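# Move an unpowered robot arm between desks

## Task

Carry the unpowered, floppy-jointed spare robot arm (5.7 kg) from its desk to the other desk and lay it down so it rests motionless with nothing hanging past any edge. No part may drop freely more than a few centimetres. Release it and back the robot away at the end. The robot must not tip over or finish leaning, and the arm must stay put on its own, not held there by the robot.

## Robot and tools

ROBOT. A wheeled base with a column, a tilting head and two six-joint arms, each ending in a parallel gripper. Folded, it is 0.73 m long, 0.62 m wide and 1.88 m tall; its front sits 0.40 m ahead of the column. The base drives forward/back and turns in place only; it cannot go sideways.

FRAMES. Base frame: origin on the floor between the drive wheels under the column, x forward, y left, z up. left_hand and right_hand are reported in it: the point where the fingers meet (tips extend 8 mm further). The hand z axis runs along the fingers, its y axis along the opening direction. Odometry frame = base frame at the start. base_odometry counts wheel turns only, so slipping shows as travel; heading is positive left, -3.142 to 3.142. If turned_by_wheels and turned_by_imu disagree by over about 4 % and at least 0.05 rad, the base hit something or slipped. base_tilt is in degrees, forward and right positive.

execute_actions: actions = a list holding one action (or empty, to just read state and images). An action may contain base, joints, speeds. base holds exactly one command, a relative move from where the base last measured itself: {"translate_m": d} in metres, forward positive, -3 to 3; or {"rotate_rad": d} in radians, left (counter-clockwise from above) positive, -3.2 to 3.2. joints is a dictionary of absolute targets by name (not offsets): head_tilt_rad -0.61 to 1.308 (positive looks down); left_joint1_rad..left_joint6_rad and right_joint1_rad..right_joint6_rad in radians (joint1 -2.879 to 2.879, joint2 0 to 3.141, joint3 0 to 3.019, joint4 -1.692 to 1.57, joint5 -1.57 to 1.57 with positive swinging the hand to the robot's right, joint6 -2.094 to 2.094 rolling clockwise seen from behind); left_gripper_m and right_gripper_m, fingertip gap in metres, 0 (closed) to 0.093. speeds caps translate_m (0.05 to 0.8 m/s) or rotate_rad (0.1 to 1 rad/s) for that action; it does not slow arms. A base move needing over 8.667 s is refused, as is any unknown key or out-of-range value (nothing moves). cameras picks images: cam_head_left, cam_head_right, cam_left_wrist, cam_right_wrist, nav_camera, or all; [] gives none. Joints left out may still be driving toward older targets.

wait: seconds, 0 to 10; nothing new commanded. zoom_image: camera plus region [x0, y0, x1, y1] in pixels of that camera's last full image, at most 504 by 504. read_manual: licence texts only. finished_scene: the current scene's number; ends it irreversibly and reports success.

ARM GEOMETRY. With left_joint1_rad at -1.57 (right arm 1.57) and joints 5, 6 at 0, an arm works in a vertical plane straight ahead, 0.23 m beside the column. Let a = j2 - 0.35, b = 1.05 + j2 - j3, c = b - j4. Hand is 0.12 + 0.39 sin a + 0.38 cos b + 0.25 cos c m ahead and 1.46 + 0.39 cos a - 0.38 sin b - 0.25 sin c m up; c = 1.57 means fingers straight down. Example: j2, j3, j4 = 0.93, 0.78, 0.14 gives about 0.60 m ahead, 1.21 m up. Reality sags lower and nearer by up to 5 cm, about 12 cm under heavy or far loads. Reach is about 1 m from the shoulder, lowest about 0.47 m up; the floor is out of reach.

LOADS. Per arm, fingers down: 3.2 kg near 0.4 m ahead at 0.65–1.2 m up; 2 kg to 0.6 m ahead; 1 kg to 0.8 m ahead at 0.9–1.2 m up. A 5.7 kg object is more than one arm's tested load, and a gripper holds roughly 2–6 kg, so plan to share it or slide/support it rather than dangle it. Flatter fingers (under about 1.2 rad below horizontal) carry less.

GRIPPER. Fingers 7 cm long; body 10 cm wide, 7 cm thick; wrist camera sticks out 11 cm on one side. To grip, command an opening smaller than the object; off_target is then normal. A reading 0.002 m or more above target means something is held.

RESULTS. base_status and joint_status: done, off_target (resting short, maybe still pushing), contact_stop (base only; wheel stalled, back off 0.05 m before retrying or turning), time_out. 'joint command not followed' means a collision check withheld that arm's targets; back each moved joint at least 0.05 rad the way it came, or move the other arm. A blocked arm keeps pushing; to relax it resend its reported positions (a loaded arm sinks about 1 cm per kg each time). Targets within 0.03 rad (0.08 for joints 2, 3) may not move at all. For gentle contact step about 0.05 rad per call from your last target. motor_effort lists only wheel motors. wheel_motors_off = 1 means the wheels cut out for 2 s after about 3 s of hard pushing; the base then does not hold. Motor temperatures: warning from 85 °C, at 100 °C the arm goes limp and drops what it holds.

CAMERAS. Head cameras look ahead and down by about head_tilt_rad. Wrist cameras sit 0.10 m behind the fingertip point, looking along the fingers; closed tips appear at image centre. nav_camera is low at the base front, looking ahead.

AVOID. Dropping or letting the arm's limbs swing down; arms colliding or pressing on each other; tables sliding over the base housing into the column; the robot tipping or leaning back (forward tilt falling 0.5° or more while moving; reverse 0.05 m).

Each tool is called as name(argument=value, ...) on one line, values as JSON.

## Session

I'll start by looking at the scene.

execute_actions(actions=[])

Scene clock: 0.00 s.
Motor temperatures (°C, as the motors report them): left_arm=[25 26 25 24 24 23] | right_arm=[23 23 24 25 24 24]
base_odometry: x=+0.000 y=+0.000 heading=+0.000 (m, m, rad; odometry frame)
turned_by_wheels: +0.000 (rad since the last result)
turned_by_imu: +0.000 (rad since the last result)
base_tilt: forward=-0.2 right=-0.5 (deg)
base_status: not commanded
joint_positions: head_tilt_rad=+0.882 left_joint1_rad=-1.556 left_joint2_rad=+0.914 left_joint3_rad=+0.409 left_joint4_rad=-0.979 left_joint5_rad=+0.025 left_joint6_rad=+0.024 left_gripper_m=+0.094 right_joint1_rad=+1.581 right_joint2_rad=+0.870 right_joint3_rad=+0.414 right_joint4_rad=-0.942 right_joint5_rad=+0.017 right_joint6_rad=+0.061 right_gripper_m=+0.094
joint_status: not commanded
wheel_motors_off: 0
motor_effort: left_wheel=+0 right_wheel=+0 (%)
left_hand: x=+0.1366 y=+0.2233 z=+1.2578 quat_wxyz=(+0.462, +0.001, -0.887, +0.012) (m; base frame)
right_hand: x=+0.1538 y=-0.2262 z=+1.2507 quat_wxyz=(+0.423, -0.020, -0.906, +0.018) (m; base frame)
pictures: cam_head_left, cam_head_right, cam_left_wrist, cam_right_wrist, nav_camera
Images, in order (width x height): cam_head_left 504x504, cam_head_right 504x504, cam_left_wrist 616x616, cam_right_wrist 616x616, nav_camera 504x504.

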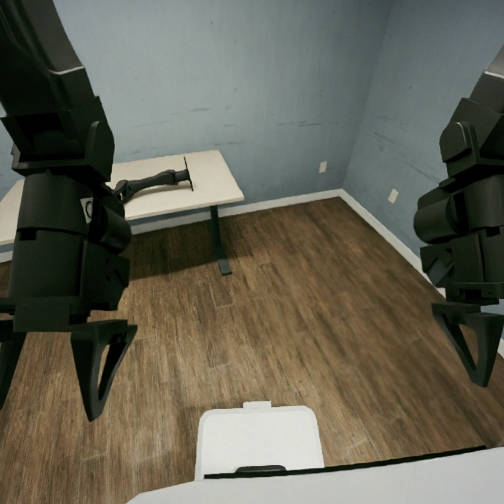

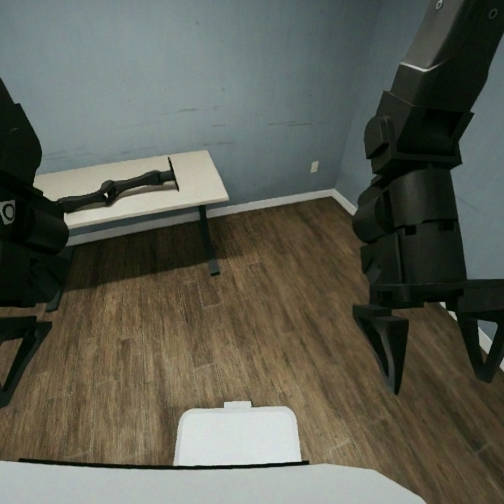

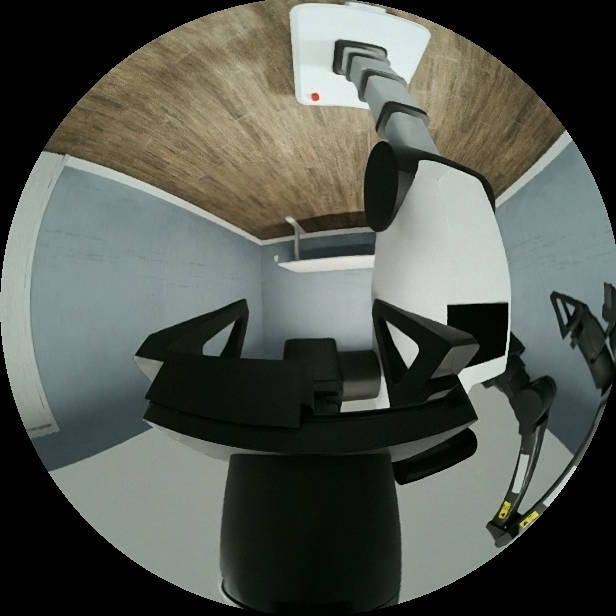

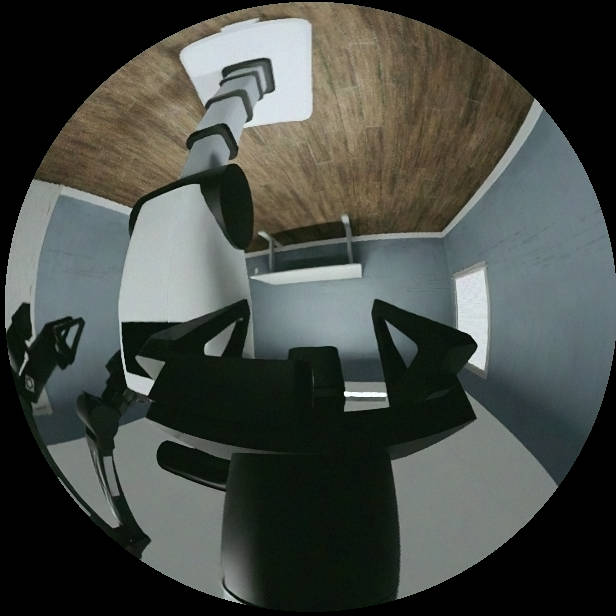

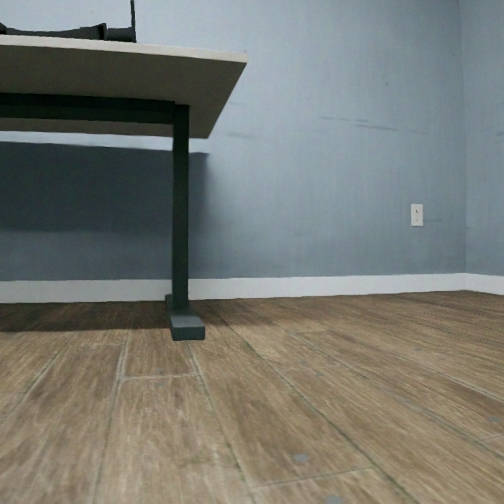

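zoom_image(camera="cam_head_right", region=[30, 130, 240, 290])

execute_actions(actions=[{"base":{"rotate_rad":0.45},"joints":{"head_tilt_rad":0.65}}], cameras=["cam_head_left","cam_head_right","nav_camera"])

Region (30, 130, 240, 290) of cam_head_right's 504x504 image, scaled by 2.400, with more detail than that image has; it fills the top 384 rows of this view, and the rest is white.

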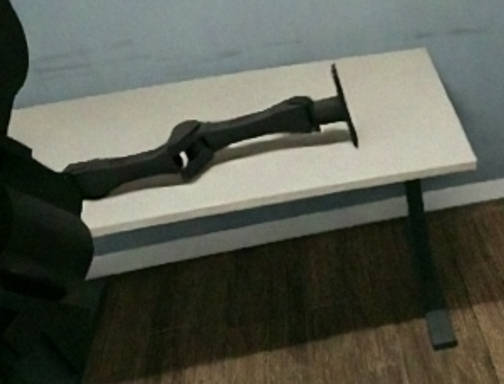

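Scene clock: 1.87 s.
Motor temperatures (°C, as the motors report them): left_arm=[25 26 25 24 24 23] | right_arm=[23 24 24 25 24 24]
base_odometry: x=+0.000 y=+0.000 heading=+0.449 (m, m, rad; odometry frame)
turned_by_wheels: +0.449 (rad since the last result)
turned_by_imu: +0.448 (rad since the last result)
base_tilt: forward=-0.1 right=-0.4 (deg)
base_status: done
joint_positions: head_tilt_rad=+0.667 left_joint1_rad=-1.556 left_joint2_rad=+0.914 left_joint3_rad=+0.409 left_joint4_rad=-0.979 left_joint5_rad=+0.025 left_joint6_rad=+0.024 left_gripper_m=+0.094 right_joint1_rad=+1.581 right_joint2_rad=+0.870 right_joint3_rad=+0.414 right_joint4_rad=-0.942 right_joint5_rad=+0.017 right_joint6_rad=+0.061 right_gripper_m=+0.094
joint_status: all done
wheel_motors_off: 0
motor_effort: left_wheel=-3(39) right_wheel=+0(39) (%)
left_hand: x=+0.1366 y=+0.2233 z=+1.2578 quat_wxyz=(+0.462, +0.001, -0.887, +0.012) (m; base frame)
right_hand: x=+0.1538 y=-0.2262 z=+1.2507 quat_wxyz=(+0.423, -0.020, -0.906, +0.018) (m; base frame)
pictures: cam_head_left, cam_head_right, nav_camera
camera_calibration (this result's frames):
cam_head_left: T_world_to_cam=[[-0.0488581, -0.99874, -0.0114758, 0.0735071], [-0.549762, 0.0364832, -0.834524, 1.29877], [0.833891, -0.0344643, -0.550852, 0.739841], [0, 0, 0, 1]] pos_world=[0.100659, 0.0515294, 1.49224]
cam_head_right: T_world_to_cam=[[-0.0497508, -0.998611, 0.0173351, -0.0630945], [-0.55275, 0.0130735, -0.833244, 1.29759], [0.83186, -0.0510365, -0.552633, 0.739728], [0, 0, 0, 1]] pos_world=[0.0987552, -0.0422178, 1.4911]
Images, in order (width x height): cam_head_left 504x504, cam_head_right 504x504, nav_camera 504x504.

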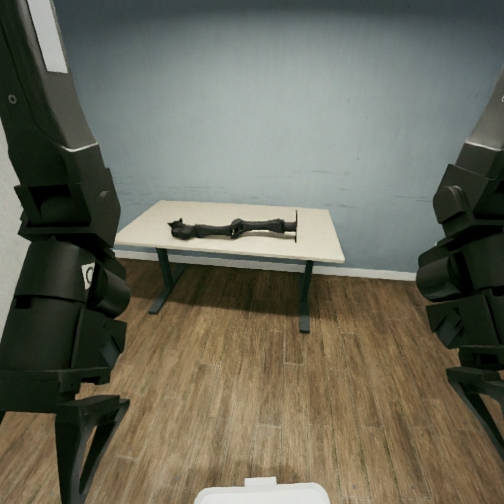

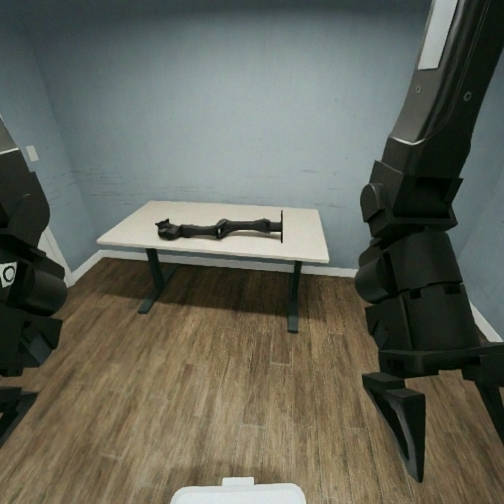

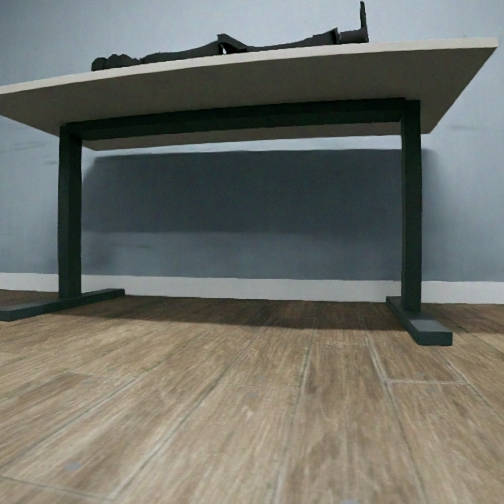

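zoom_image(camera="cam_head_left", region=[110, 190, 350, 340])

zoom_image(camera="cam_head_right", region=[95, 190, 335, 340])

Region (110, 190, 350, 340) of cam_head_left's 504x504 image, scaled by 2.100, with more detail than that image has; it fills the top 315 rows of this view, and the rest is white.

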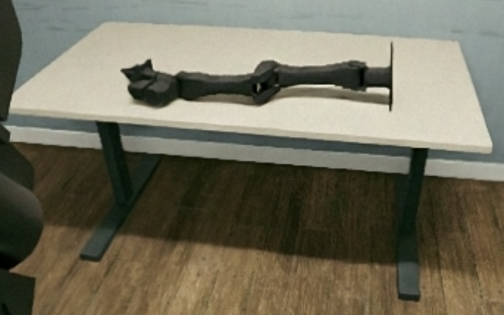

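Region (95, 190, 335, 340) of cam_head_right's 504x504 image, scaled by 2.100, with more detail than that image has; it fills the top 315 rows of this view, and the rest is white.

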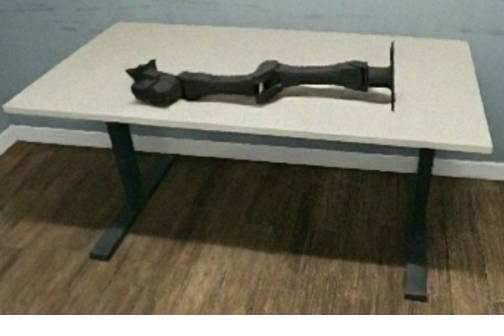

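execute_actions(actions=[{"base":{"translate_m":0.75},"joints":{"head_tilt_rad":1.0}}], cameras=["cam_head_left","cam_head_right","nav_camera"])

Scene clock: 5.67 s.
Motor temperatures (°C, as the motors report them): left_arm=[25 26 25 24 24 23] | right_arm=[23 24 24 25 24 24]
base_odometry: x=+0.676 y=+0.326 heading=+0.449 (m, m, rad; odometry frame)
turned_by_wheels: +0.000 (rad since the last result)
turned_by_imu: -0.001 (rad since the last result)
base_tilt: forward=-0.2 right=-0.5 (deg)
base_status: done
joint_positions: head_tilt_rad=+1.001 left_joint1_rad=-1.556 left_joint2_rad=+0.914 left_joint3_rad=+0.411 left_joint4_rad=-0.979 left_joint5_rad=+0.025 left_joint6_rad=+0.024 left_gripper_m=+0.094 right_joint1_rad=+1.581 right_joint2_rad=+0.870 right_joint3_rad=+0.415 right_joint4_rad=-0.942 right_joint5_rad=+0.017 right_joint6_rad=+0.061 right_gripper_m=+0.094
joint_status: all done
wheel_motors_off: 0
motor_effort: left_wheel=-1(36) right_wheel=+0(53) (%)
left_hand: x=+0.1374 y=+0.2233 z=+1.2575 quat_wxyz=(+0.461, +0.001, -0.887, +0.012) (m; base frame)
right_hand: x=+0.1542 y=-0.2262 z=+1.2506 quat_wxyz=(+0.422, -0.020, -0.906, +0.018) (m; base frame)
pictures: cam_head_left, cam_head_right, nav_camera
camera_calibration (this result's frames):
cam_head_left: T_world_to_cam=[[-0.0499227, -0.99874, 0.0051514, 0.0479545], [-0.792669, 0.0364832, -0.60856, 0.96293], [0.607605, -0.0344643, -0.793491, 1.12482], [0, 0, 0, 1]] pos_world=[0.0822321, 0.0515294, 1.47829]
cam_head_right: T_world_to_cam=[[-0.0413342, -0.998611, 0.032667, -0.0871263], [-0.795073, 0.0130735, -0.606373, 0.960326], [0.605104, -0.0510365, -0.794509, 1.12355], [0, 0, 0, 1]] pos_world=[0.0800609, -0.0422178, 1.47784]
Images, in order (width x height): cam_head_left 504x504, cam_head_right 504x504, nav_camera 504x504.

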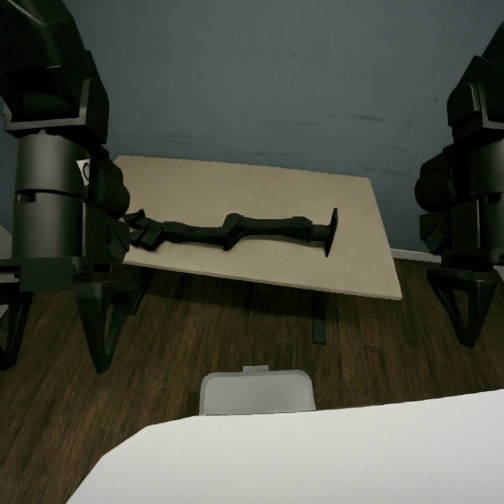

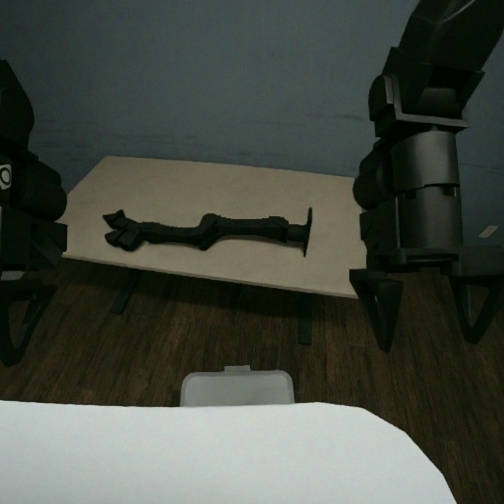

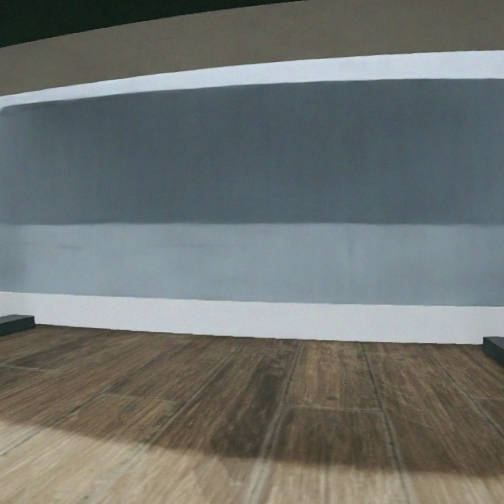

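zoom_image(camera="cam_head_right", region=[90, 190, 220, 270])

zoom_image(camera="cam_head_right", region=[190, 190, 320, 270])

Region (90, 190, 220, 270) of cam_head_right's 504x504 image, scaled by 3.877, with more detail than that image has; it fills the top 310 rows of this view, and the rest is white.

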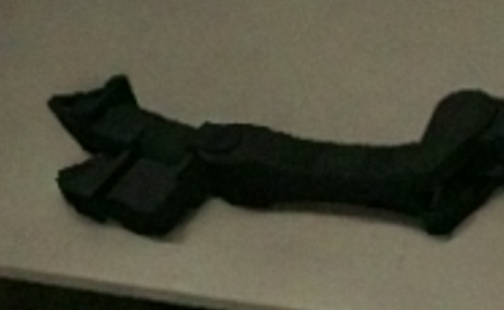

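Region (190, 190, 320, 270) of cam_head_right's 504x504 image, scaled by 3.877, with more detail than that image has; it fills the top 310 rows of this view, and the rest is white.

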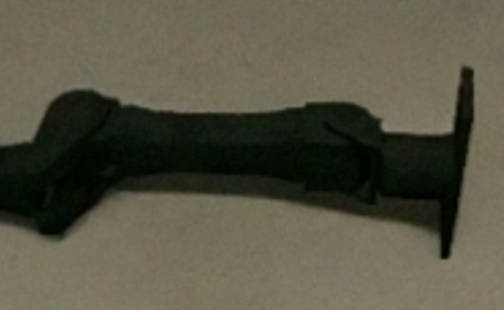

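execute_actions(actions=[{"base":{"rotate_rad":0.2},"joints":{"left_joint1_rad":-1.57,"left_joint2_rad":1.32,"left_joint3_rad":0.76,"left_joint4_rad":0.05,"left_joint5_rad":0,"left_joint6_rad":1.57,"right_joint1_rad":1.57,"right_joint2_rad":1.32,"right_joint3_rad":0.76,"right_joint4_rad":0.05,"right_joint5_rad":0,"right_joint6_rad":-1.57}}], cameras=[])

execute_actions(actions=[{"base":{"translate_m":0.29}}], cameras=[])

execute_actions(actions=[{"base":{"rotate_rad":-0.2},"joints":{"head_tilt_rad":1.15}}])

Scene clock: 8.47 s.
Motor temperatures (°C, as the motors report them): left_arm=[25 26 25 24 24 23] | right_arm=[23 24 24 25 24 24]
base_odometry: x=+0.676 y=+0.326 heading=+0.648 (m, m, rad; odometry frame)
turned_by_wheels: +0.199 (rad since the last result)
turned_by_imu: +0.198 (rad since the last result)
base_tilt: forward=-0.1 right=-0.5 (deg)
base_status: done
joint_positions: head_tilt_rad=+1.001 left_joint1_rad=-1.564 left_joint2_rad=+1.320 left_joint3_rad=+0.761 left_joint4_rad=+0.043 left_joint5_rad=+0.001 left_joint6_rad=+1.554 left_gripper_m=+0.094 right_joint1_rad=+1.573 right_joint2_rad=+1.322 right_joint3_rad=+0.768 right_joint4_rad=+0.040 right_joint5_rad=+0.004 right_joint6_rad=-1.560 right_gripper_m=+0.094
joint_status: all done
wheel_motors_off: 0
motor_effort: left_wheel=-2(43) right_wheel=+0(41) (%)
left_hand: x=+0.4305 y=+0.2279 z=+1.0450 quat_wxyz=(-0.001, -0.700, -0.714, -0.004) (m; base frame)
right_hand: x=+0.4331 y=-0.2248 z=+1.0440 quat_wxyz=(-0.003, +0.704, -0.711, +0.004) (m; base frame)
pictures: none
No camera images: the call's "cameras" was empty. Leave "cameras" out to get every camera's image.

Scene clock: 10.40 s.
Motor temperatures (°C, as the motors report them): left_arm=[25 26 25 24 24 23] | right_arm=[23 24 24 25 24 24]
base_odometry: x=+0.907 y=+0.501 heading=+0.648 (m, m, rad; odometry frame)
turned_by_wheels: +0.000 (rad since the last result)
turned_by_imu: +0.000 (rad since the last result)
base_tilt: forward=-0.1 right=-0.6 (deg)
base_status: done
joint_positions: head_tilt_rad=+1.001 left_joint1_rad=-1.564 left_joint2_rad=+1.319 left_joint3_rad=+0.763 left_joint4_rad=+0.044 left_joint5_rad=+0.001 left_joint6_rad=+1.554 left_gripper_m=+0.094 right_joint1_rad=+1.573 right_joint2_rad=+1.321 right_joint3_rad=+0.763 right_joint4_rad=+0.041 right_joint5_rad=+0.004 right_joint6_rad=-1.560 right_gripper_m=+0.094
joint_status: not commanded
wheel_motors_off: 0
motor_effort: left_wheel=+0(37) right_wheel=+0(51) (%)
left_hand: x=+0.4327 y=+0.2279 z=+1.0451 quat_wxyz=(-0.003, -0.700, -0.714, -0.006) (m; base frame)
right_hand: x=+0.4309 y=-0.2248 z=+1.0445 quat_wxyz=(-0.002, +0.704, -0.711, +0.003) (m; base frame)
pictures: none
No camera images: the call's "cameras" was empty. Leave "cameras" out to get every camera's image.

Scene clock: 11.70 s.
Motor temperatures (°C, as the motors report them): left_arm=[25 26 25 24 24 23] | right_arm=[23 24 24 25 24 24]
base_odometry: x=+0.907 y=+0.501 heading=+0.449 (m, m, rad; odometry frame)
turned_by_wheels: -0.199 (rad since the last result)
turned_by_imu: -0.198 (rad since the last result)
base_tilt: forward=-0.2 right=-0.6 (deg)
base_status: done
joint_positions: head_tilt_rad=+1.148 left_joint1_rad=-1.566 left_joint2_rad=+1.319 left_joint3_rad=+0.762 left_joint4_rad=+0.044 left_joint5_rad=+0.001 left_joint6_rad=+1.554 left_gripper_m=+0.094 right_joint1_rad=+1.572 right_joint2_rad=+1.321 right_joint3_rad=+0.763 right_joint4_rad=+0.041 right_joint5_rad=+0.004 right_joint6_rad=-1.560 right_gripper_m=+0.094
joint_status: all done
wheel_motors_off: 0
motor_effort: left_wheel=+0(28) right_wheel=+0(41) (%)
left_hand: x=+0.4317 y=+0.2271 z=+1.0451 quat_wxyz=(-0.003, -0.700, -0.714, -0.005) (m; base frame)
right_hand: x=+0.4309 y=-0.2253 z=+1.0445 quat_wxyz=(-0.002, +0.703, -0.711, +0.003) (m; base frame)
pictures: cam_head_left, cam_head_right, cam_left_wrist, cam_right_wrist, nav_camera
camera_calibration (this result's frames):
cam_head_left: T_world_to_cam=[[-0.0486243, -0.99874, 0.0124294, 0.0366815], [-0.873469, 0.0364832, -0.485511, 0.777475], [0.484446, -0.0344643, -0.874142, 1.25518], [0, 0, 0, 1]] pos_world=[0.0728166, 0.0515294, 1.47422]
cam_head_right: T_world_to_cam=[[-0.0360868, -0.998611, 0.0383847, -0.096194], [-0.875526, 0.0130735, -0.482994, 0.774346], [0.481822, -0.0510365, -0.874782, 1.25334], [0, 0, 0, 1]] pos_world=[0.0706026, -0.0422178, 1.47409]
cam_left_wrist: T_world_to_cam=[[-0.999679, -0.0132292, -0.0216303, 0.456731], [-0.0235103, 0.803095, 0.595387, -0.789796], [0.00949464, 0.595704, -0.803148, 0.823092], [0, 0, 0, 1]] pos_world=[0.430201, 0.150004, 1.14118]
cam_right_wrist: T_world_to_cam=[[0.999768, -0.020657, 0.00612664, -0.437752], [-0.0203066, -0.808289, 0.588436, -0.780162], [-0.0072032, -0.588424, -0.808521, 0.835981], [0, 0, 0, 1]] pos_world=[0.427829, -0.147728, 1.13767]
Images, in order (width x height): cam_head_left 504x504, cam_head_right 504x504, cam_left_wrist 616x616, cam_right_wrist 616x616, nav_camera 504x504.

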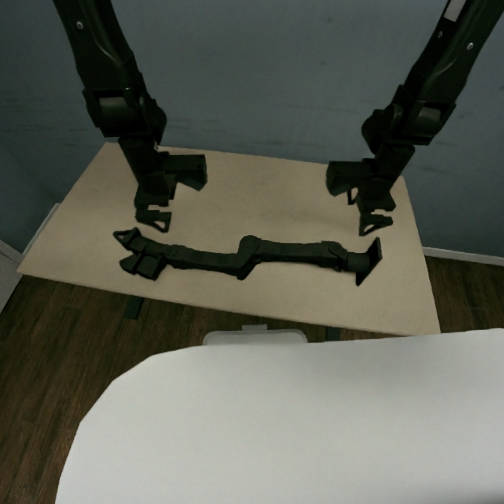

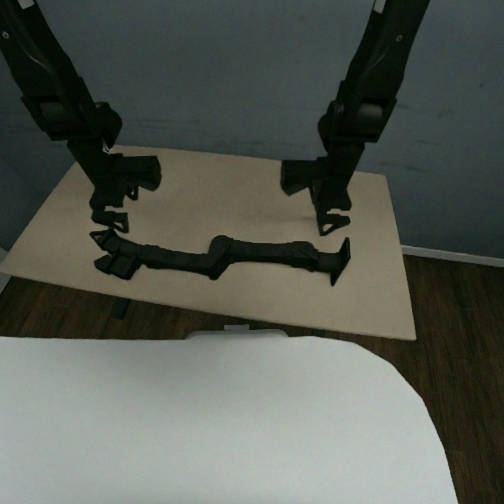

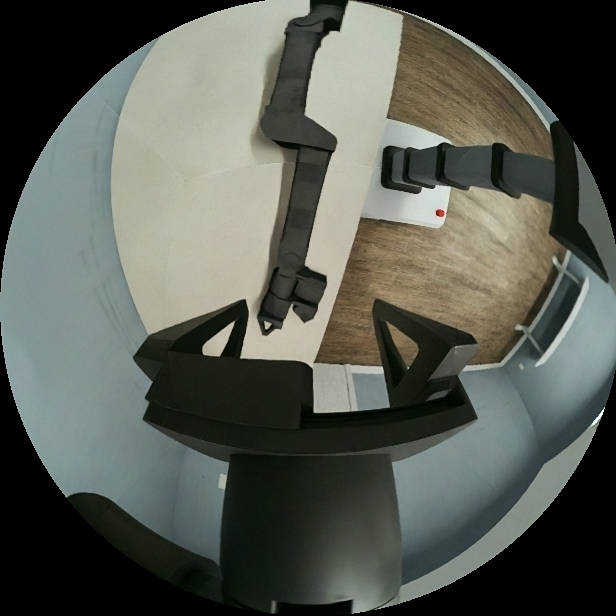

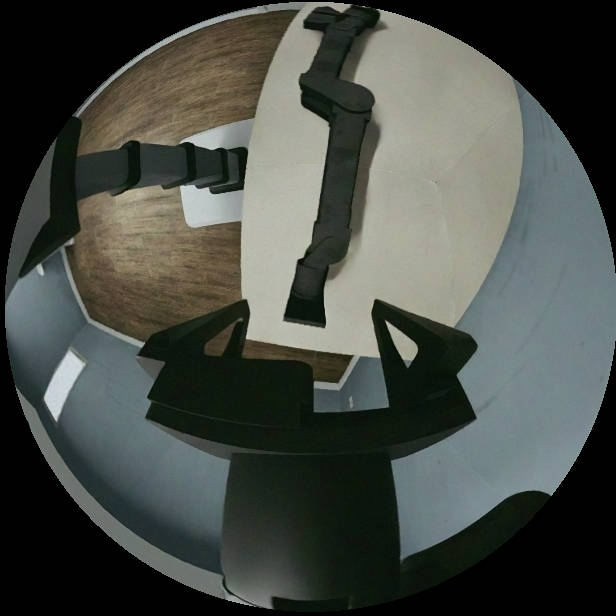

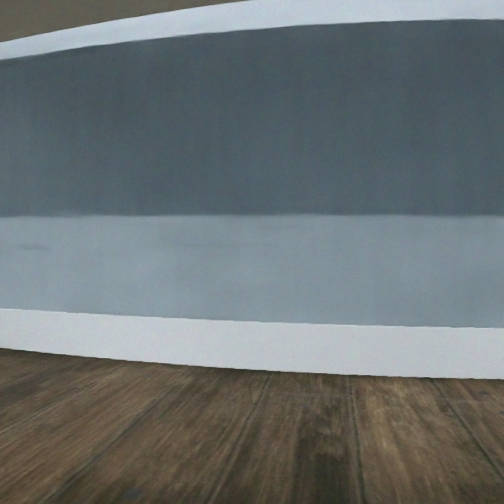

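zoom_image(camera="cam_left_wrist", region=[200, 90, 420, 350])

zoom_image(camera="cam_right_wrist", region=[220, 60, 440, 340])

Region (200, 90, 420, 350) of cam_left_wrist's 616x616 image, scaled by 1.938, with more detail than that image has; it fills the left 426 columns of this view, and the rest is white.

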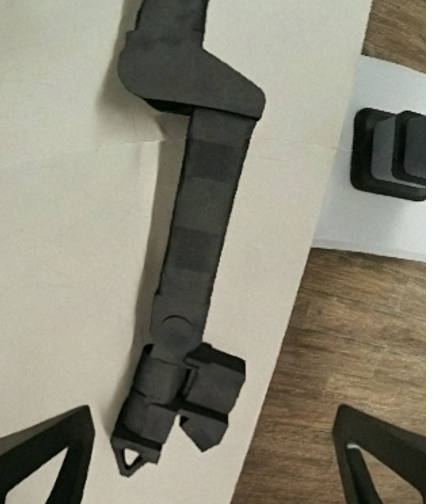

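Region (220, 60, 440, 340) of cam_right_wrist's 616x616 image, scaled by 1.800, with more detail than that image has; it fills the left 396 columns of this view, and the rest is white.

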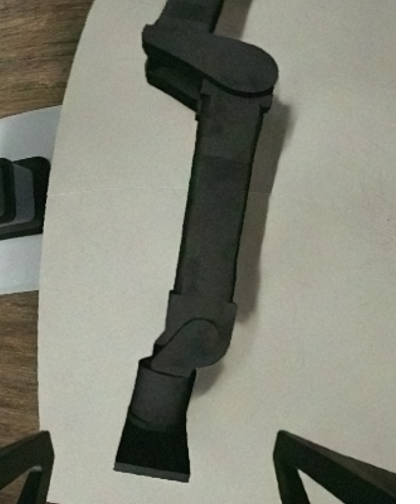

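execute_actions(actions=[{"base":{"translate_m":0.05},"joints":{"left_joint1_rad":-1.58,"left_joint2_rad":1.70,"left_joint3_rad":0.93,"left_joint4_rad":0.25,"left_joint5_rad":0,"left_joint6_rad":1.77,"right_joint1_rad":1.74,"right_joint2_rad":1.665,"right_joint3_rad":0.95,"right_joint4_rad":0.195,"right_joint5_rad":0.145,"right_joint6_rad":-1.32}}], cameras=["cam_head_left","cam_left_wrist","cam_right_wrist"])

Scene clock: 14.43 s.
Motor temperatures (°C, as the motors report them): left_arm=[25 27 25 24 24 23] | right_arm=[23 24 24 25 24 24]
base_odometry: x=+0.952 y=+0.523 heading=+0.449 (m, m, rad; odometry frame)
turned_by_wheels: +0.000 (rad since the last result)
turned_by_imu: +0.000 (rad since the last result)
base_tilt: forward=-0.1 right=-0.5 (deg)
base_status: done
joint_positions: head_tilt_rad=+1.149 left_joint1_rad=-1.573 left_joint2_rad=+1.716 left_joint3_rad=+0.930 left_joint4_rad=+0.250 left_joint5_rad=+0.001 left_joint6_rad=+1.754 left_gripper_m=+0.094 right_joint1_rad=+1.745 right_joint2_rad=+1.678 right_joint3_rad=+0.948 right_joint4_rad=+0.195 right_joint5_rad=+0.141 right_joint6_rad=-1.329 right_gripper_m=+0.094
joint_status: all done
wheel_motors_off: 0
motor_effort: left_wheel=+0(45) right_wheel=+2(46) (%)
left_hand: x=+0.3986 y=+0.2232 z=+0.9183 quat_wxyz=(+0.003, -0.769, -0.639, +0.006) (m; base frame)
right_hand: x=+0.4135 y=-0.1410 z=+0.9337 quat_wxyz=(-0.001, +0.651, -0.759, -0.006) (m; base frame)
pictures: cam_head_left, cam_left_wrist, cam_right_wrist
camera_calibration (this result's frames):
cam_head_left: T_world_to_cam=[[-0.0486101, -0.99874, 0.0124846, 0.0365956], [-0.87402, 0.0364832, -0.484518, 0.775972], [0.483452, -0.0344643, -0.874692, 1.25608], [0, 0, 0, 1]] pos_world=[0.0727418, 0.0515294, 1.4742]
cam_left_wrist: T_world_to_cam=[[-0.981897, 0.189412, 0.000963479, 0.347825], [0.153626, 0.793388, 0.589011, -0.774454], [0.110801, 0.578496, -0.808125, 0.691923], [0, 0, 0, 1]] pos_world=[0.383838, 0.148286, 1.01499]
cam_right_wrist: T_world_to_cam=[[0.986628, -0.162764, -0.00854552, -0.418865], [-0.12769, -0.804477, 0.580097, -0.594431], [-0.101293, -0.571249, -0.814503, 0.842818], [0, 0, 0, 1]] pos_world=[0.422733, -0.064924, 1.02773]
Images, in order (width x height): cam_head_left 504x504, cam_left_wrist 616x616, cam_right_wrist 616x616.

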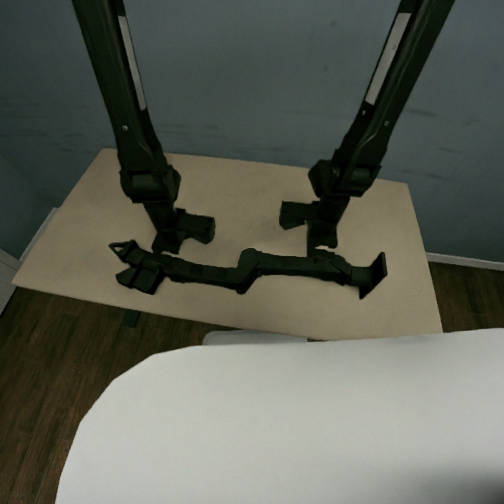

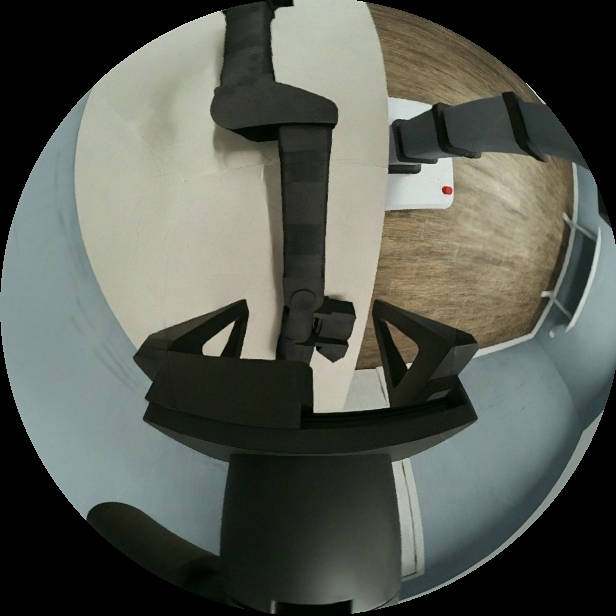

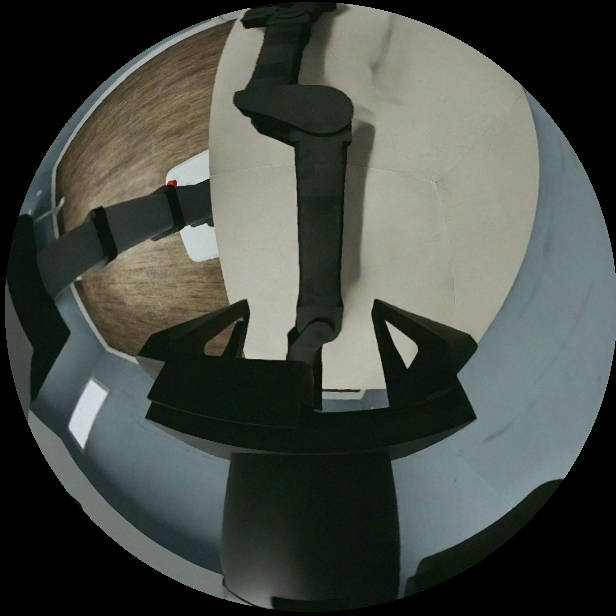

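execute_actions(actions=[{"joints":{"left_joint2_rad":1.897,"left_joint3_rad":1.117,"left_joint4_rad":0.275,"right_joint2_rad":1.833,"right_joint3_rad":1.113,"right_joint4_rad":0.215}}], cameras=["cam_head_left","cam_left_wrist","cam_right_wrist"])

Scene clock: 15.77 s.
Motor temperatures (°C, as the motors report them): left_arm=[25 27 25 24 24 23] | right_arm=[23 24 24 25 24 24]
base_odometry: x=+0.952 y=+0.523 heading=+0.449 (m, m, rad; odometry frame)
turned_by_wheels: +0.000 (rad since the last result)
turned_by_imu: +0.000 (rad since the last result)
base_tilt: forward=-0.3 right=-0.5 (deg)
base_status: not commanded
joint_positions: head_tilt_rad=+1.149 left_joint1_rad=-1.573 left_joint2_rad=+1.899 left_joint3_rad=+1.118 left_joint4_rad=+0.272 left_joint5_rad=+0.001 left_joint6_rad=+1.754 left_gripper_m=+0.094 right_joint1_rad=+1.745 right_joint2_rad=+1.836 right_joint3_rad=+1.116 right_joint4_rad=+0.207 right_joint5_rad=+0.141 right_joint6_rad=-1.329 right_gripper_m=+0.094
joint_status: all done
wheel_motors_off: 0
motor_effort: left_wheel=+1(1) right_wheel=+2(2) (%)
left_hand: x=+0.4150 y=+0.2230 z=+0.8478 quat_wxyz=(-0.006, -0.769, -0.639, -0.005) (m; base frame)
right_hand: x=+0.4327 y=-0.1302 z=+0.8740 quat_wxyz=(-0.010, +0.650, -0.760, +0.001) (m; base frame)
pictures: cam_head_left, cam_left_wrist, cam_right_wrist
camera_calibration (this result's frames):
cam_head_left: T_world_to_cam=[[-0.0486101, -0.99874, 0.0124846, 0.0365956], [-0.87402, 0.0364832, -0.484518, 0.775972], [0.483452, -0.0344643, -0.874692, 1.25608], [0, 0, 0, 1]] pos_world=[0.0727418, 0.0515294, 1.4742]
cam_left_wrist: T_world_to_cam=[[-0.981562, 0.189366, -0.0260077, 0.386758], [0.137356, 0.793411, 0.592986, -0.731989], [0.132926, 0.57848, -0.804793, 0.621245], [0, 0, 0, 1]] pos_world=[0.39759, 0.148152, 0.944092]
cam_right_wrist: T_world_to_cam=[[0.985979, -0.166271, 0.0140928, -0.456522], [-0.144004, -0.805179, 0.575283, -0.53749], [-0.0843058, -0.569246, -0.817833, 0.798116], [0, 0, 0, 1]] pos_world=[0.440006, -0.0543573, 0.968368]
Images, in order (width x height): cam_head_left 504x504, cam_left_wrist 616x616, cam_right_wrist 616x616.

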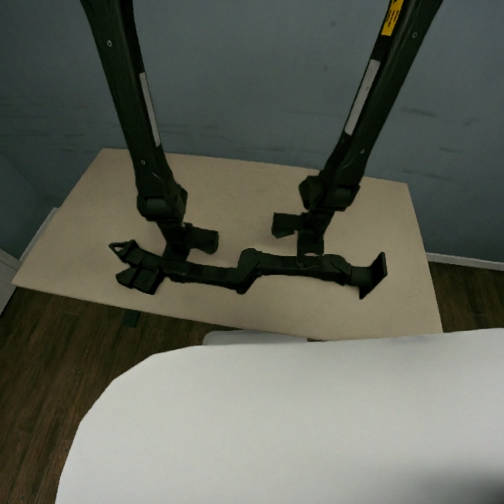

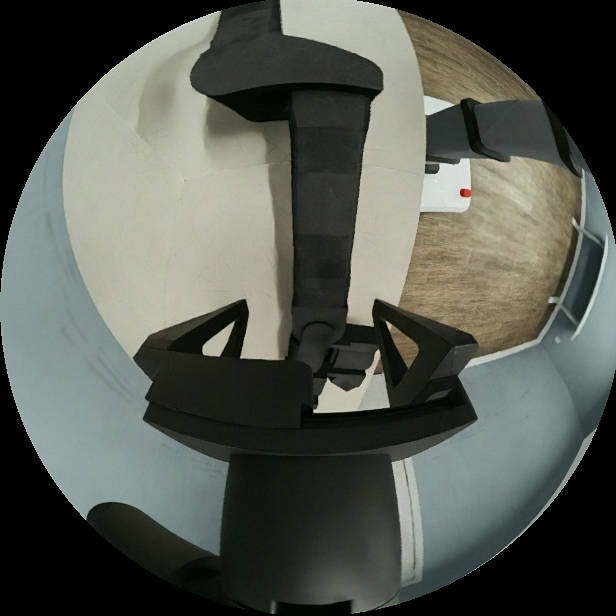

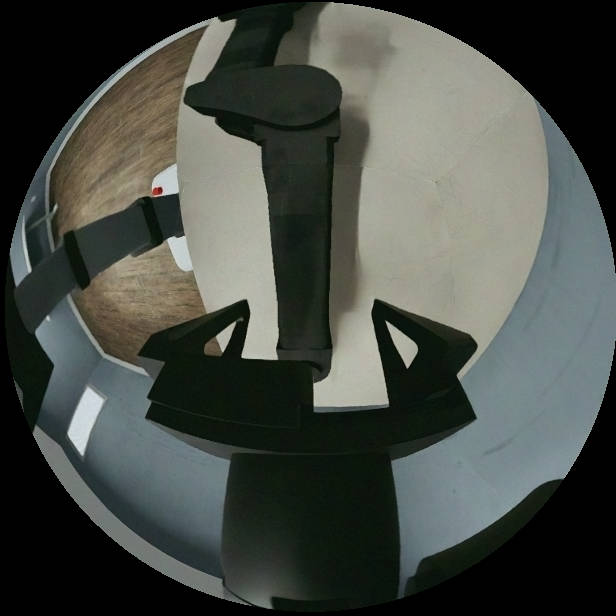

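execute_actions(actions=[{"joints":{"left_joint2_rad":2.045,"left_joint3_rad":1.257,"left_joint4_rad":0.272,"right_joint2_rad":1.973,"right_joint3_rad":1.243,"right_joint4_rad":0.215}}], cameras=["cam_head_left","cam_left_wrist","cam_right_wrist"])

Scene clock: 17.07 s.
Motor temperatures (°C, as the motors report them): left_arm=[25 27 25 24 24 23] | right_arm=[23 24 24 25 24 24]
base_odometry: x=+0.952 y=+0.523 heading=+0.449 (m, m, rad; odometry frame)
turned_by_wheels: +0.000 (rad since the last result)
turned_by_imu: +0.000 (rad since the last result)
base_tilt: forward=-0.1 right=-0.5 (deg)
base_status: not commanded
joint_positions: head_tilt_rad=+1.149 left_joint1_rad=-1.575 left_joint2_rad=+1.978 left_joint3_rad=+1.236 left_joint4_rad=+0.264 left_joint5_rad=-0.006 left_joint6_rad=+1.756 left_gripper_m=+0.094 right_joint1_rad=+1.746 right_joint2_rad=+1.926 right_joint3_rad=+1.233 right_joint4_rad=+0.206 right_joint5_rad=+0.144 right_joint6_rad=-1.329 right_gripper_m=+0.094
joint_status: all done
wheel_motors_off: 0
motor_effort: left_wheel=+1(3) right_wheel=+5(6) (%)
left_hand: x=+0.4363 y=+0.2227 z=+0.8143 quat_wxyz=(-0.014, -0.770, -0.638, -0.018) (m; base frame)
right_hand: x=+0.4501 y=-0.1229 z=+0.8383 quat_wxyz=(-0.020, +0.648, -0.761, +0.009) (m; base frame)
pictures: cam_head_left, cam_left_wrist, cam_right_wrist
camera_calibration (this result's frames):
cam_head_left: T_world_to_cam=[[-0.04861, -0.99874, 0.0124851, 0.0365949], [-0.874025, 0.0364832, -0.484509, 0.775959], [0.483443, -0.0344643, -0.874697, 1.25608], [0, 0, 0, 1]] pos_world=[0.0727412, 0.0515294, 1.4742]
cam_left_wrist: T_world_to_cam=[[-0.979832, 0.1921, -0.055024, 0.42912], [0.121182, 0.790185, 0.600768, -0.713325], [0.158886, 0.581984, -0.797528, 0.573644], [0, 0, 0, 1]] pos_world=[0.415763, 0.147374, 0.909651]
cam_right_wrist: T_world_to_cam=[[0.984652, -0.170029, 0.0393785, -0.493044], [-0.161827, -0.804941, 0.570861, -0.496756], [-0.0653656, -0.568472, -0.820102, 0.768046], [0, 0, 0, 1]] pos_world=[0.455292, -0.0470781, 0.93287]
Images, in order (width x height): cam_head_left 504x504, cam_left_wrist 616x616, cam_right_wrist 616x616.

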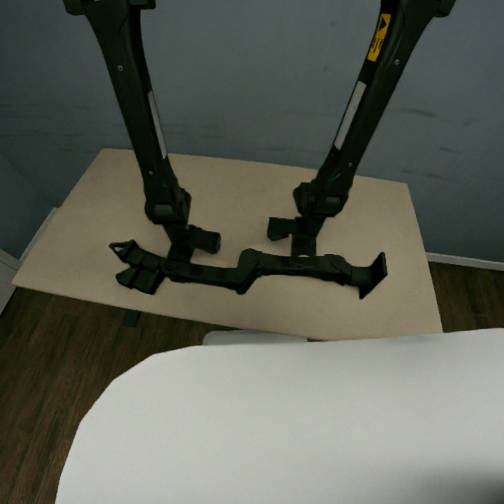

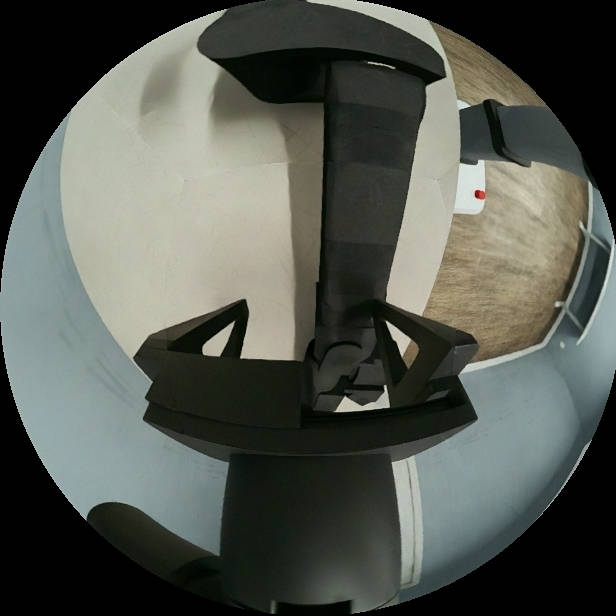

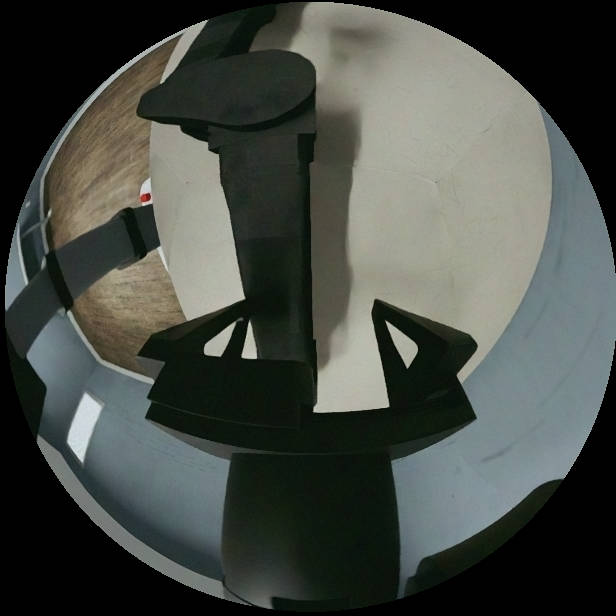

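execute_actions(actions=[{"joints":{"left_joint2_rad":1.95,"left_joint3_rad":1.165,"right_joint2_rad":1.90,"right_joint3_rad":1.175}}], cameras=["cam_left_wrist","cam_right_wrist"])

Scene clock: 18.17 s.
Motor temperatures (°C, as the motors report them): left_arm=[25 27 25 24 24 23] | right_arm=[23 24 24 25 24 24]
base_odometry: x=+0.952 y=+0.523 heading=+0.449 (m, m, rad; odometry frame)
turned_by_wheels: +0.000 (rad since the last result)
turned_by_imu: +0.000 (rad since the last result)
base_tilt: forward=-0.2 right=-0.6 (deg)
base_status: not commanded
joint_positions: head_tilt_rad=+1.149 left_joint1_rad=-1.575 left_joint2_rad=+1.964 left_joint3_rad=+1.165 left_joint4_rad=+0.268 left_joint5_rad=-0.002 left_joint6_rad=+1.756 left_gripper_m=+0.094 right_joint1_rad=+1.746 right_joint2_rad=+1.911 right_joint3_rad=+1.182 right_joint4_rad=+0.206 right_joint5_rad=+0.144 right_joint6_rad=-1.329 right_gripper_m=+0.094
joint_status: all done
wheel_motors_off: 0
motor_effort: left_wheel=+1(2) right_wheel=+3(4) (%)
left_hand: x=+0.4023 y=+0.2222 z=+0.8246 quat_wxyz=(+0.002, -0.770, -0.638, +0.003) (m; base frame)
right_hand: x=+0.4278 y=-0.1260 z=+0.8461 quat_wxyz=(-0.005, +0.650, -0.760, -0.001) (m; base frame)
pictures: cam_left_wrist, cam_right_wrist
camera_calibration (this result's frames):
cam_left_wrist: T_world_to_cam=[[-0.981342, 0.192241, -0.00327592, 0.354327], [0.153204, 0.792136, 0.590803, -0.72006], [0.116172, 0.579278, -0.806809, 0.612937], [0, 0, 0, 1]] pos_world=[0.386826, 0.147208, 0.921097]
cam_right_wrist: T_world_to_cam=[[0.986355, -0.164563, 0.00473639, -0.442668], [-0.136908, -0.803941, 0.578735, -0.524631], [-0.0914305, -0.571487, -0.815502, 0.778127], [0, 0, 0, 1]] pos_world=[0.435946, -0.0499294, 0.940283]
Images, in order (width x height): cam_left_wrist 616x616, cam_right_wrist 616x616.

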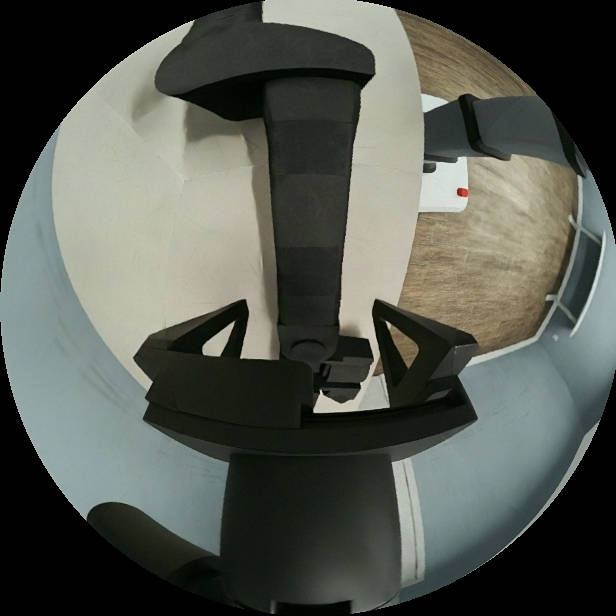

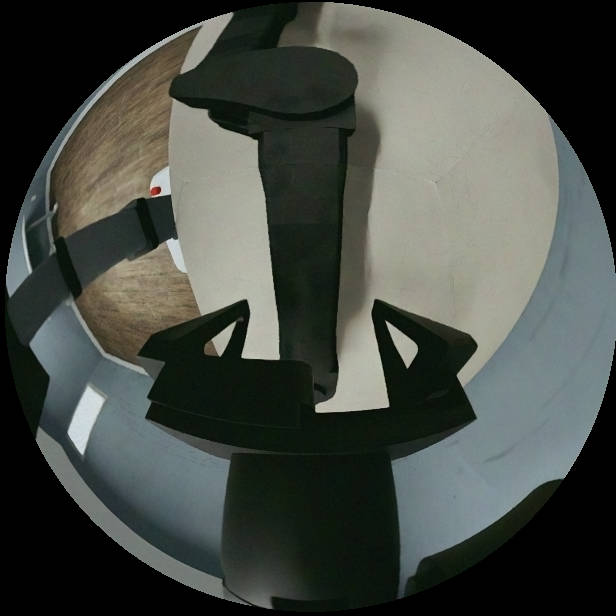

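execute_actions(actions=[{"joints":{"left_joint2_rad":2.0,"left_joint3_rad":1.19,"right_joint2_rad":1.95,"right_joint3_rad":1.205}}], cameras=[])

Scene clock: 19.00 s.
Motor temperatures (°C, as the motors report them): left_arm=[25 27 25 24 24 23] | right_arm=[23 24 24 25 24 24]
base_odometry: x=+0.952 y=+0.523 heading=+0.449 (m, m, rad; odometry frame)
turned_by_wheels: +0.000 (rad since the last result)
turned_by_imu: +0.000 (rad since the last result)
base_tilt: forward=-0.1 right=-0.5 (deg)
base_status: not commanded
joint_positions: head_tilt_rad=+1.149 left_joint1_rad=-1.575 left_joint2_rad=+1.985 left_joint3_rad=+1.196 left_joint4_rad=+0.268 left_joint5_rad=-0.002 left_joint6_rad=+1.756 left_gripper_m=+0.094 right_joint1_rad=+1.746 right_joint2_rad=+1.939 right_joint3_rad=+1.204 right_joint4_rad=+0.206 right_joint5_rad=+0.144 right_joint6_rad=-1.329 right_gripper_m=+0.094
joint_status: all done
wheel_motors_off: 0
motor_effort: left_wheel=+1(2) right_wheel=+3(4) (%)
left_hand: x=+0.4079 y=+0.2221 z=+0.8155 quat_wxyz=(-0.001, -0.770, -0.638, +0.000) (m; base frame)
right_hand: x=+0.4239 y=-0.1248 z=+0.8360 quat_wxyz=(-0.003, +0.651, -0.759, -0.003) (m; base frame)
pictures: none
No camera images: the call's "cameras" was empty. Leave "cameras" out to get every camera's image.

execute_actions(actions=[{"joints":{"left_joint2_rad":2.045,"left_joint3_rad":1.22,"right_joint2_rad":1.99,"right_joint3_rad":1.24}}], cameras=[])

Scene clock: 19.73 s.
Motor temperatures (°C, as the motors report them): left_arm=[25 27 25 24 24 23] | right_arm=[23 24 24 25 24 24]
base_odometry: x=+0.952 y=+0.523 heading=+0.449 (m, m, rad; odometry frame)
turned_by_wheels: +0.000 (rad since the last result)
turned_by_imu: +0.000 (rad since the last result)
base_tilt: forward=-0.2 right=-0.4 (deg)
base_status: not commanded
joint_positions: head_tilt_rad=+1.149 left_joint1_rad=-1.575 left_joint2_rad=+2.038 left_joint3_rad=+1.227 left_joint4_rad=+0.268 left_joint5_rad=-0.002 left_joint6_rad=+1.756 left_gripper_m=+0.094 right_joint1_rad=+1.746 right_joint2_rad=+1.981 right_joint3_rad=+1.240 right_joint4_rad=+0.206 right_joint5_rad=+0.144 right_joint6_rad=-1.329 right_gripper_m=+0.094
joint_status: all done
wheel_motors_off: 0
motor_effort: left_wheel=+1(1) right_wheel=+2(4) (%)
left_hand: x=+0.3924 y=+0.2221 z=+0.7977 quat_wxyz=(+0.006, -0.770, -0.638, +0.008) (m; base frame)
right_hand: x=+0.4191 y=-0.1229 z=+0.8204 quat_wxyz=(+0.000, +0.651, -0.759, -0.005) (m; base frame)
pictures: none
No camera images: the call's "cameras" was empty. Leave "cameras" out to get every camera's image.

execute_actions(actions=[{"joints":{"left_joint2_rad":2.085,"left_joint3_rad":1.272,"right_joint2_rad":2.03,"right_joint3_rad":1.285}}], cameras=["cam_left_wrist","cam_right_wrist"])

Scene clock: 22.13 s.
Motor temperatures (°C, as the motors report them): left_arm=[25 27 25 24 24 23] | right_arm=[23 24 24 25 24 24]
base_odometry: x=+0.952 y=+0.523 heading=+0.449 (m, m, rad; odometry frame)
turned_by_wheels: +0.000 (rad since the last result)
turned_by_imu: +0.000 (rad since the last result)
base_tilt: forward=-0.2 right=-0.4 (deg)
base_status: not commanded
joint_positions: head_tilt_rad=+1.149 left_joint1_rad=-1.575 left_joint2_rad=+2.073 left_joint3_rad=+1.277 left_joint4_rad=+0.268 left_joint5_rad=-0.002 left_joint6_rad=+1.756 left_gripper_m=+0.094 right_joint1_rad=+1.746 right_joint2_rad=+2.020 right_joint3_rad=+1.284 right_joint4_rad=+0.206 right_joint5_rad=+0.144 right_joint6_rad=-1.329 right_gripper_m=+0.094
joint_status: all done
wheel_motors_off: 0
motor_effort: left_wheel=+1(1) right_wheel=+4(4) (%)
left_hand: x=+0.4001 y=+0.2220 z=+0.7826 quat_wxyz=(+0.001, -0.770, -0.638, +0.002) (m; base frame)
right_hand: x=+0.4211 y=-0.1204 z=+0.8053 quat_wxyz=(-0.003, +0.651, -0.759, -0.003) (m; base frame)
pictures: cam_left_wrist, cam_right_wrist
camera_calibration (this result's frames):
cam_left_wrist: T_world_to_cam=[[-0.981327, 0.19223, -0.00664637, 0.354745], [0.151166, 0.792142, 0.591321, -0.694427], [0.118934, 0.579274, -0.806409, 0.577999], [0, 0, 0, 1]] pos_world=[0.384351, 0.147072, 0.879091]
cam_right_wrist: T_world_to_cam=[[0.986544, -0.163482, -0.00220013, -0.429235], [-0.131892, -0.803722, 0.580203, -0.500593], [-0.0966208, -0.572105, -0.814469, 0.748682], [0, 0, 0, 1]] pos_world=[0.429773, -0.0441849, 0.899279]
Images, in order (width x height): cam_left_wrist 616x616, cam_right_wrist 616x616.

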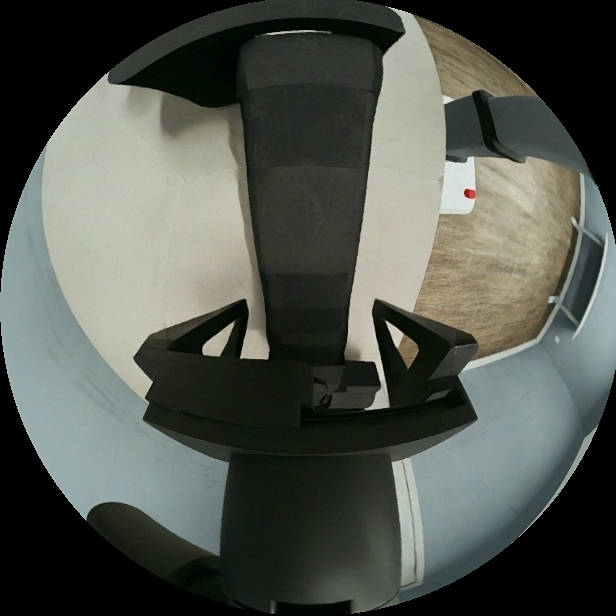

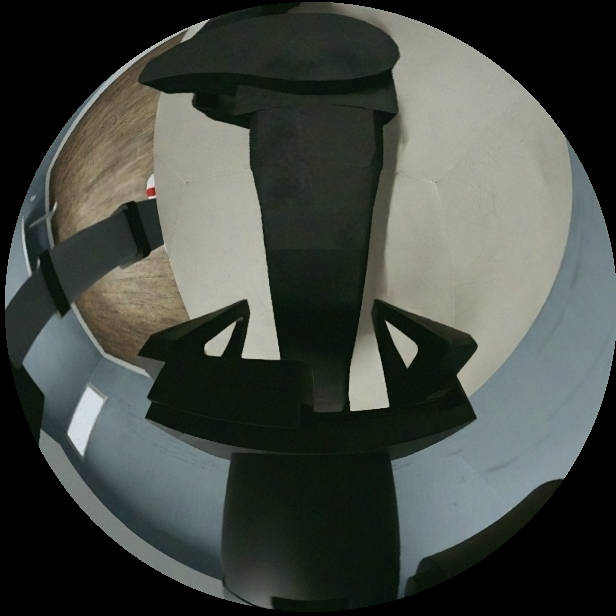

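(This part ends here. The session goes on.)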